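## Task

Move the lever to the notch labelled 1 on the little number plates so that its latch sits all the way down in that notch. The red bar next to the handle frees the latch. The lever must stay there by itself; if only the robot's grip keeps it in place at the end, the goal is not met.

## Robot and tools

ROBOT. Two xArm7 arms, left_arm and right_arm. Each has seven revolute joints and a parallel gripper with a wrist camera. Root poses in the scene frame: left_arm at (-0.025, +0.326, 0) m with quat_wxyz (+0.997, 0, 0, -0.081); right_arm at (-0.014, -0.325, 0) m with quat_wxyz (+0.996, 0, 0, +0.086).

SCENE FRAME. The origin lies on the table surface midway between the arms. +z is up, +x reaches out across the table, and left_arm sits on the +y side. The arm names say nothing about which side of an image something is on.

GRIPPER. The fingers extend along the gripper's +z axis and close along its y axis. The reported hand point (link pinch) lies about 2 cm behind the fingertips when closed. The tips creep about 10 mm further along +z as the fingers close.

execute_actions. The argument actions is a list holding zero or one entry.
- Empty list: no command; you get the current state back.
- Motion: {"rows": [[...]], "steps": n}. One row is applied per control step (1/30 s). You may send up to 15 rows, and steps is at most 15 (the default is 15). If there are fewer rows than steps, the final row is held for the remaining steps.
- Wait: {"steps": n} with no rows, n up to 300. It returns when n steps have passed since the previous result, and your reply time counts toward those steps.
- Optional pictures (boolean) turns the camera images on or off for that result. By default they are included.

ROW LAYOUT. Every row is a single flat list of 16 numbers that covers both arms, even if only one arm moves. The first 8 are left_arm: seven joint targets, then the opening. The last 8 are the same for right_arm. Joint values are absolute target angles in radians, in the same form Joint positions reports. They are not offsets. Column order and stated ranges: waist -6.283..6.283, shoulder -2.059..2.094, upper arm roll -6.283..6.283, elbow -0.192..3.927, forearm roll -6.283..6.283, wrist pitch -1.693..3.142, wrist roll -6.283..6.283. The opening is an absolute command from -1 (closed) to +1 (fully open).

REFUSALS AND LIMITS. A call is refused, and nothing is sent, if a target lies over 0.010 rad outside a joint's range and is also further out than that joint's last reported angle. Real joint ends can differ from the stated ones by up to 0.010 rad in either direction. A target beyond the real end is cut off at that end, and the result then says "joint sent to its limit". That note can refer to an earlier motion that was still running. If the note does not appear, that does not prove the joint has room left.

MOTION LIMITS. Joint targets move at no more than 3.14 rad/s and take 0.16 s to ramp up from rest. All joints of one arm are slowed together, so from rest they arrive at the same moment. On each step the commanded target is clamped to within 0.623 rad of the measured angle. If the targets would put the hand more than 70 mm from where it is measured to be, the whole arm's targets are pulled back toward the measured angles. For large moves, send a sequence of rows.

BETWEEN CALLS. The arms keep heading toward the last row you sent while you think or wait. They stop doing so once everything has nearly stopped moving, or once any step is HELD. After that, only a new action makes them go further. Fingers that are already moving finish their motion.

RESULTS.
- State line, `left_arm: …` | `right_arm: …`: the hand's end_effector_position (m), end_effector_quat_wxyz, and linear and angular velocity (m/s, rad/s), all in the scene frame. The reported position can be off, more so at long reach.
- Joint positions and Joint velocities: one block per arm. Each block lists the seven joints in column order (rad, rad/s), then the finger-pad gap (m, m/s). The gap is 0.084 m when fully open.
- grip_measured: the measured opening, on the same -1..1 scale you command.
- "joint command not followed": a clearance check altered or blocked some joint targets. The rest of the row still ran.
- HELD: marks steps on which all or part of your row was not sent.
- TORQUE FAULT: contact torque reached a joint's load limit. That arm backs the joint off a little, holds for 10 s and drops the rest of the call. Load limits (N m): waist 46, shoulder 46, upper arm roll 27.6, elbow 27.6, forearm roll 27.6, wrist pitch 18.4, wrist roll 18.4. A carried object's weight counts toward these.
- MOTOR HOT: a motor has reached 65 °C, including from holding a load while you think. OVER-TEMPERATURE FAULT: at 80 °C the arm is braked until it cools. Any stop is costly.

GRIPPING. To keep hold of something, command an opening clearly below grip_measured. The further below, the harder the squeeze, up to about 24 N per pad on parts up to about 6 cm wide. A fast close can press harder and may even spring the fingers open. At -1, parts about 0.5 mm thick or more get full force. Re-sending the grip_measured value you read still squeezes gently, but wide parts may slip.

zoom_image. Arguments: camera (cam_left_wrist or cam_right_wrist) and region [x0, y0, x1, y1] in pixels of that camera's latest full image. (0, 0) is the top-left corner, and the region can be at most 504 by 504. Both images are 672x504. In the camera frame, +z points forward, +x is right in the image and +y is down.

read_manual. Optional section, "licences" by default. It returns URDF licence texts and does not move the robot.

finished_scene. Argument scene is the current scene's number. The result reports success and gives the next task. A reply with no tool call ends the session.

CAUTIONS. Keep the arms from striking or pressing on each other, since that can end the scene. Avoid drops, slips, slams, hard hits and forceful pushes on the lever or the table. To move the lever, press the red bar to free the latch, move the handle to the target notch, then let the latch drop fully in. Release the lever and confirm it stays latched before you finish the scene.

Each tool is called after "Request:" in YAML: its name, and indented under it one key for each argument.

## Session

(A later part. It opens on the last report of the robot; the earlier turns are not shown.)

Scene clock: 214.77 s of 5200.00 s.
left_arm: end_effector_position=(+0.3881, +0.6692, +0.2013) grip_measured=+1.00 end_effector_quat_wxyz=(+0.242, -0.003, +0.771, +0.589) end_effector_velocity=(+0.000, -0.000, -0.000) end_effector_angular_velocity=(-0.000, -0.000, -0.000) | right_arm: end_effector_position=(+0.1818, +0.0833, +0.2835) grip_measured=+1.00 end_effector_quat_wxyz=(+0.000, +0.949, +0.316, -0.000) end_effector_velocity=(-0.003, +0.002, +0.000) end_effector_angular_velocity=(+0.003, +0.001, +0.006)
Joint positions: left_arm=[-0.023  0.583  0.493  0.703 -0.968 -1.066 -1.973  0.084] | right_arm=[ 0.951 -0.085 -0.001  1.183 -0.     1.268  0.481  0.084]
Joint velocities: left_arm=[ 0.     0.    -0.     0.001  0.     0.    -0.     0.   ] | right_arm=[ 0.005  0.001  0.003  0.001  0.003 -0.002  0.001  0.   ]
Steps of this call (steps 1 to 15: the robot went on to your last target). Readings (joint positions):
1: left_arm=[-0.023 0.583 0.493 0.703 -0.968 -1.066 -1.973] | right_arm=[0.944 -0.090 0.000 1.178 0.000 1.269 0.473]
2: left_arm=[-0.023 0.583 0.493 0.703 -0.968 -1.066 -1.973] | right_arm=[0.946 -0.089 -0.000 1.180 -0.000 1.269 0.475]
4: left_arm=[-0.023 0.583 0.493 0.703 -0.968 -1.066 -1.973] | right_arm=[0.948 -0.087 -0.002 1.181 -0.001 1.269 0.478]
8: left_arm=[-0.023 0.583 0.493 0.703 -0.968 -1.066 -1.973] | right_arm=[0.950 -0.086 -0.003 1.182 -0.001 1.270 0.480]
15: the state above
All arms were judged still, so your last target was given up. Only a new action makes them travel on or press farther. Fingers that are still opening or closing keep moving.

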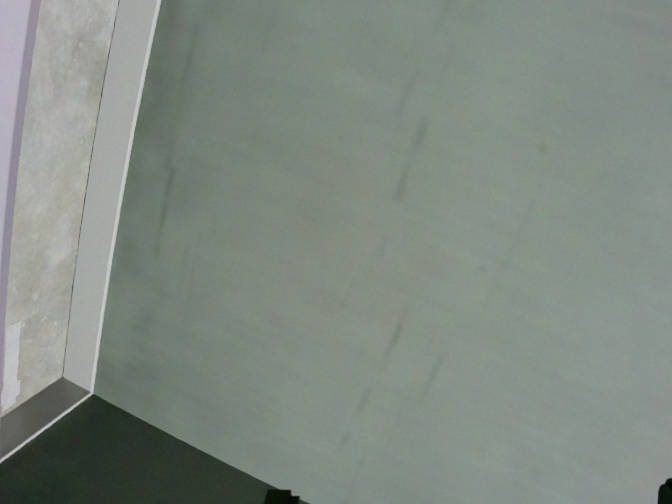

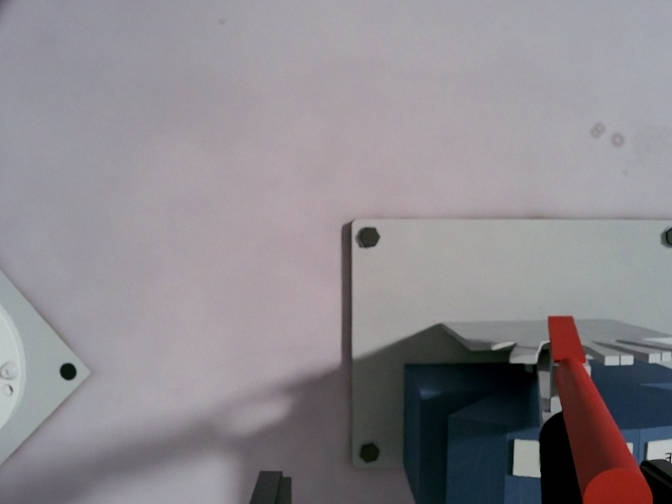

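Request:
execute_actions:
  actions:
    - {"rows":[[-0.023,0.583,0.493,0.703,-0.968,-1.066,-1.973,1,0.954,-0.083,0,1.184,0,1.267,0.483,1],[-0.023,0.583,0.493,0.703,-0.968,-1.066,-1.973,1,0.956,-0.082,0,1.185,0,1.267,0.485,1],[-0.023,0.583,0.493,0.703,-0.968,-1.066,-1.973,1,0.958,-0.080,0,1.187,0,1.267,0.487,1],[-0.023,0.583,0.493,0.703,-0.968,-1.066,-1.973,1,0.960,-0.078,0,1.188,0,1.266,0.489,1],[-0.023,0.583,0.493,0.703,-0.968,-1.066,-1.973,1,0.962,-0.077,0,1.189,0,1.266,0.491,1],[-0.023,0.583,0.493,0.703,-0.968,-1.066,-1.973,1,0.964,-0.075,0,1.190,0,1.265,0.493,1],[-0.023,0.583,0.493,0.703,-0.968,-1.066,-1.973,1,0.966,-0.073,0,1.192,0,1.265,0.495,1],[-0.023,0.583,0.493,0.703,-0.968,-1.066,-1.973,1,0.968,-0.071,0,1.193,0,1.264,0.497,1],[-0.023,0.583,0.493,0.703,-0.968,-1.066,-1.973,1,0.970,-0.070,0,1.194,0,1.264,0.499,1],[-0.023,0.583,0.493,0.703,-0.968,-1.066,-1.973,1,0.972,-0.068,0,1.195,0,1.263,0.501,1]],"steps":15}

Scene clock: 221.93 s of 5200.00 s.
left_arm: end_effector_position=(+0.3881, +0.6692, +0.2013) grip_measured=+1.00 end_effector_quat_wxyz=(+0.242, -0.003, +0.771, +0.589) end_effector_velocity=(+0.001, -0.001, -0.001) end_effector_angular_velocity=(-0.001, +0.001, -0.002) | right_arm: end_effector_position=(+0.1751, +0.0916, +0.2818) grip_measured=+1.00 end_effector_quat_wxyz=(-0.000, +0.948, +0.317, +0.000) end_effector_velocity=(-0.007, +0.008, -0.002) end_effector_angular_velocity=(+0.001, +0.001, +0.000)
Joint positions: left_arm=[-0.023  0.583  0.493  0.703 -0.968 -1.066 -1.973  0.084] | right_arm=[ 0.971 -0.069  0.001  1.194  0.     1.263  0.499  0.084]
Joint velocities: left_arm=[ 0.     0.001 -0.003  0.001 -0.     0.     0.     0.   ] | right_arm=[ 0.021  0.016 -0.     0.011  0.002 -0.005  0.019  0.   ]
Steps of this call (steps 1 to 90: nothing new was sent; then 3.67 s passed at rest; steps 91 to 105: all 15 steps of this action). Readings (joint positions):
91: left_arm=[-0.023 0.583 0.493 0.703 -0.968 -1.066 -1.973] | right_arm=[0.952 -0.085 -0.000 1.183 0.000 1.268 0.481]
92: left_arm=[-0.023 0.583 0.493 0.703 -0.968 -1.066 -1.973] | right_arm=[0.952 -0.085 -0.000 1.183 -0.000 1.268 0.481]
94: left_arm=[-0.023 0.583 0.493 0.703 -0.968 -1.066 -1.973] | right_arm=[0.954 -0.084 -0.000 1.184 -0.000 1.268 0.483]
98: left_arm=[-0.023 0.583 0.493 0.703 -0.968 -1.066 -1.973] | right_arm=[0.960 -0.078 -0.000 1.187 -0.000 1.266 0.489]
105: the state above

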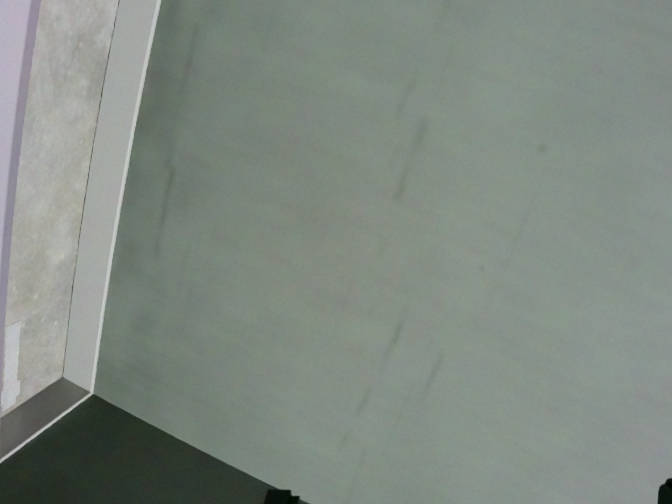

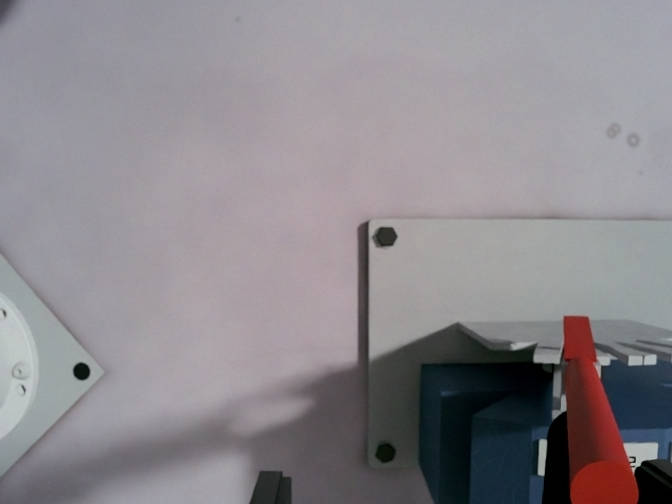

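Request:
execute_actions:
  actions:
    - {"rows":[[-0.023,0.583,0.493,0.703,-0.968,-1.066,-1.973,1,0.974,-0.066,0,1.196,0,1.262,0.503,1],[-0.023,0.583,0.493,0.703,-0.968,-1.066,-1.973,1,0.976,-0.065,0,1.198,0,1.263,0.505,1],[-0.023,0.583,0.493,0.703,-0.968,-1.066,-1.973,1,0.978,-0.063,0,1.199,0,1.262,0.507,1],[-0.023,0.583,0.493,0.703,-0.968,-1.066,-1.973,1,0.980,-0.061,0,1.200,0,1.261,0.509,1],[-0.023,0.583,0.493,0.703,-0.968,-1.066,-1.973,1,0.982,-0.060,0,1.201,0,1.261,0.511,1],[-0.023,0.583,0.493,0.703,-0.968,-1.066,-1.973,1,0.984,-0.058,0,1.202,0,1.260,0.513,1],[-0.023,0.583,0.493,0.703,-0.968,-1.066,-1.973,1,0.986,-0.056,0,1.204,0,1.260,0.515,1],[-0.023,0.583,0.493,0.703,-0.968,-1.066,-1.973,1,0.988,-0.055,0,1.205,0,1.260,0.517,1],[-0.023,0.583,0.493,0.703,-0.968,-1.066,-1.973,1,0.990,-0.053,0,1.206,0,1.259,0.519,1],[-0.023,0.583,0.493,0.703,-0.968,-1.066,-1.973,1,0.992,-0.051,0,1.208,0,1.259,0.521,1]],"steps":15}

Scene clock: 230.93 s of 5200.00 s.
left_arm: end_effector_position=(+0.3881, +0.6692, +0.2013) grip_measured=+1.00 end_effector_quat_wxyz=(+0.242, -0.003, +0.771, +0.589) end_effector_velocity=(-0.000, +0.001, +0.001) end_effector_angular_velocity=(+0.000, -0.002, +0.001) | right_arm: end_effector_position=(+0.1693, +0.0993, +0.2796) grip_measured=+1.00 end_effector_quat_wxyz=(+0.000, +0.949, +0.316, +0.000) end_effector_velocity=(+0.002, +0.002, +0.001) end_effector_angular_velocity=(+0.001, +0.003, -0.026)
Joint positions: left_arm=[-0.023  0.583  0.493  0.703 -0.968 -1.066 -1.973  0.084] | right_arm=[ 0.99  -0.052 -0.     1.207 -0.     1.259  0.519  0.084]
Joint velocities: left_arm=[-0.    -0.001  0.001  0.    -0.    -0.    -0.     0.   ] | right_arm=[ 0.013  0.009 -0.016  0.015  0.002  0.006  0.023  0.   ]
Steps of this call (steps 1 to 15: the robot went on to your last target; steps 16 to 90: nothing new was sent; then 5.50 s passed at rest; steps 91 to 105: all 15 steps of this action). Readings (joint positions):
91: left_arm=[-0.023 0.583 0.493 0.703 -0.968 -1.066 -1.973] | right_arm=[0.972 -0.068 0.000 1.195 0.000 1.263 0.501]
92: left_arm=[-0.023 0.583 0.493 0.703 -0.968 -1.066 -1.973] | right_arm=[0.972 -0.068 -0.000 1.195 -0.000 1.263 0.501]
94: left_arm=[-0.023 0.583 0.493 0.703 -0.968 -1.066 -1.973] | right_arm=[0.974 -0.067 -0.000 1.196 -0.000 1.263 0.503]
98: left_arm=[-0.023 0.583 0.493 0.703 -0.968 -1.066 -1.973] | right_arm=[0.980 -0.061 0.000 1.199 0.000 1.261 0.509]
105: the state above

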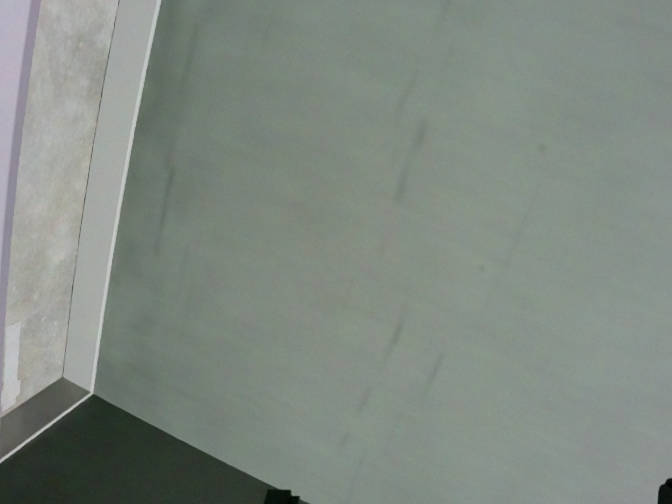

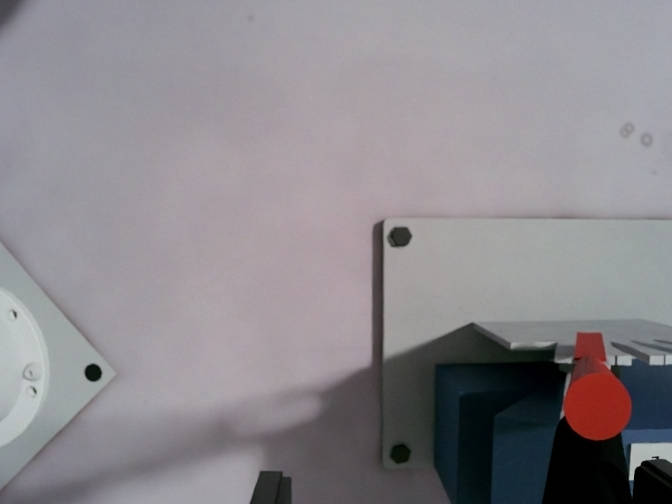

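Request:
execute_actions:
  actions:
    - {"rows":[[-0.023,0.583,0.493,0.703,-0.968,-1.066,-1.973,1,0.984,-0.058,0,1.202,0,1.260,0.513,1],[-0.023,0.583,0.493,0.703,-0.968,-1.066,-1.973,1,0.976,-0.065,0,1.198,0,1.263,0.505,1],[-0.023,0.583,0.493,0.703,-0.968,-1.066,-1.973,1,0.974,-0.066,0,1.198,0,1.264,0.503,1],[-0.023,0.583,0.493,0.703,-0.968,-1.066,-1.973,1,0.974,-0.066,0,1.198,0,1.264,0.503,1],[-0.023,0.583,0.493,0.703,-0.968,-1.066,-1.973,1,0.974,-0.066,0,1.198,0,1.264,0.503,1],[-0.023,0.583,0.493,0.703,-0.968,-1.066,-1.973,1,0.974,-0.062,0,1.30,0,1.362,0.503,1],[-0.023,0.583,0.493,0.703,-0.968,-1.066,-1.973,1,0.974,-0.05,0,1.42,0,1.47,0.503,1],[-0.023,0.583,0.493,0.703,-0.968,-1.066,-1.973,1,0.974,-0.03,0,1.55,0,1.58,0.503,1],[-0.023,0.583,0.493,0.703,-0.968,-1.066,-1.973,1,0.96,-0.02,0,1.68,0,1.70,0.49,1]],"steps":15}
  pictures: false

Request:
execute_actions:
  actions:
    - {"steps":12}

Scene clock: 237.97 s of 5200.00 s.
left_arm: end_effector_position=(+0.3881, +0.6692, +0.2013) grip_measured=+1.00 end_effector_quat_wxyz=(+0.242, -0.003, +0.771, +0.589) end_effector_velocity=(+0.000, +0.000, +0.001) end_effector_angular_velocity=(+0.000, -0.002, +0.001) | right_arm: end_effector_position=(+0.1768, +0.0977, +0.3669) grip_measured=+1.00 end_effector_quat_wxyz=(-0.002, +0.948, +0.318, +0.001) end_effector_velocity=(+0.016, -0.041, +0.320) end_effector_angular_velocity=(-0.042, +0.013, -0.020)
Joint positions: left_arm=[-0.023  0.583  0.493  0.703 -0.968 -1.066 -1.973  0.084] | right_arm=[ 0.971 -0.041  0.003  1.468  0.001  1.504  0.499  0.084]
Joint velocities: left_arm=[ 0.    -0.001  0.001  0.001  0.    -0.     0.     0.   ] | right_arm=[-0.052  0.114 -0.012  1.06  -0.006  0.989 -0.043 -0.   ]
Steps of this call (steps 1 to 15: the robot went on to your last target; steps 16 to 90: nothing new was sent; then 3.53 s passed at rest; steps 91 to 105: all 15 steps of this action). Readings (joint positions):
91: left_arm=[-0.023 0.583 0.493 0.703 -0.968 -1.066 -1.973] | right_arm=[0.992 -0.051 -0.000 1.208 -0.000 1.259 0.521]
92: left_arm=[-0.023 0.583 0.493 0.703 -0.968 -1.066 -1.973] | right_arm=[0.991 -0.052 0.000 1.207 0.000 1.259 0.520]
94: left_arm=[-0.023 0.583 0.493 0.703 -0.968 -1.066 -1.973] | right_arm=[0.987 -0.055 0.003 1.204 0.001 1.258 0.515]
98: left_arm=[-0.023 0.583 0.493 0.703 -0.968 -1.066 -1.973] | right_arm=[0.980 -0.060 0.005 1.219 0.002 1.283 0.507]
105: the state above

Scene clock: 238.37 s of 5200.00 s.
left_arm: end_effector_position=(+0.3881, +0.6692, +0.2013) grip_measured=+1.00 end_effector_quat_wxyz=(+0.242, -0.003, +0.771, +0.589) end_effector_velocity=(+0.000, -0.001, -0.000) end_effector_angular_velocity=(-0.000, -0.000, -0.001) | right_arm: end_effector_position=(+0.1774, +0.0844, +0.4281) grip_measured=+1.00 end_effector_quat_wxyz=(+0.001, +0.949, +0.316, -0.001) end_effector_velocity=(+0.000, -0.004, +0.007) end_effector_angular_velocity=(-0.015, +0.006, -0.003)
Joint positions: left_arm=[-0.023  0.583  0.493  0.703 -0.968 -1.066 -1.973  0.084] | right_arm=[ 0.96  -0.019  0.     1.674  0.     1.697  0.49   0.084]
Joint velocities: left_arm=[-0.001 -0.    -0.001 -0.    -0.    -0.    -0.     0.   ] | right_arm=[-0.004  0.012 -0.     0.038 -0.001  0.042 -0.001  0.   ]
Steps of this call (steps 1 to 12: the robot went on to your last target). Readings (joint positions):
1: left_arm=[-0.023 0.583 0.493 0.703 -0.968 -1.066 -1.973] | right_arm=[0.969 -0.037 0.002 1.503 0.001 1.537 0.497]
2: left_arm=[-0.023 0.583 0.493 0.703 -0.968 -1.066 -1.973] | right_arm=[0.967 -0.033 0.002 1.539 0.001 1.570 0.496]
4: left_arm=[-0.023 0.583 0.493 0.703 -0.968 -1.066 -1.973] | right_arm=[0.964 -0.028 0.001 1.604 0.000 1.628 0.493]
8: left_arm=[-0.023 0.583 0.493 0.703 -0.968 -1.066 -1.973] | right_arm=[0.961 -0.023 0.000 1.664 0.000 1.683 0.491]
12: the state above

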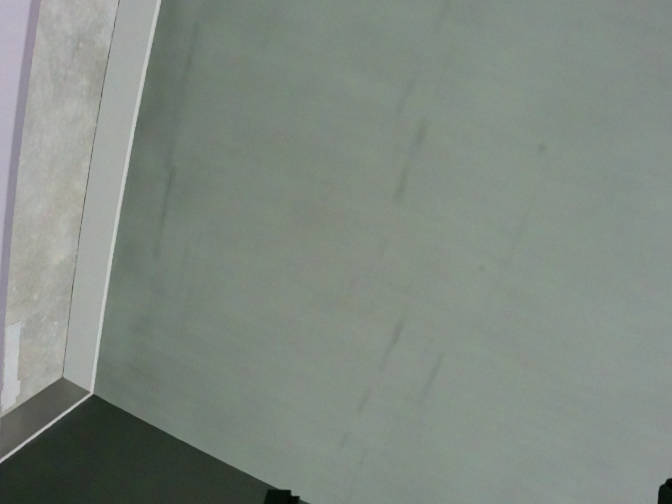

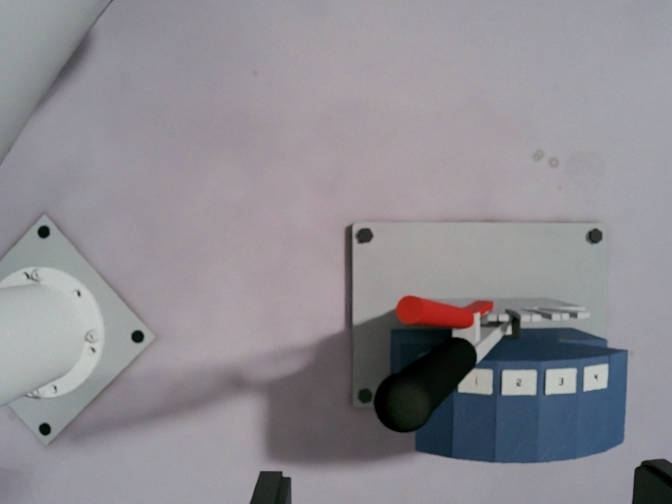

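Request:
finished_scene:
  scene: 2

The scene is finished: the task was done.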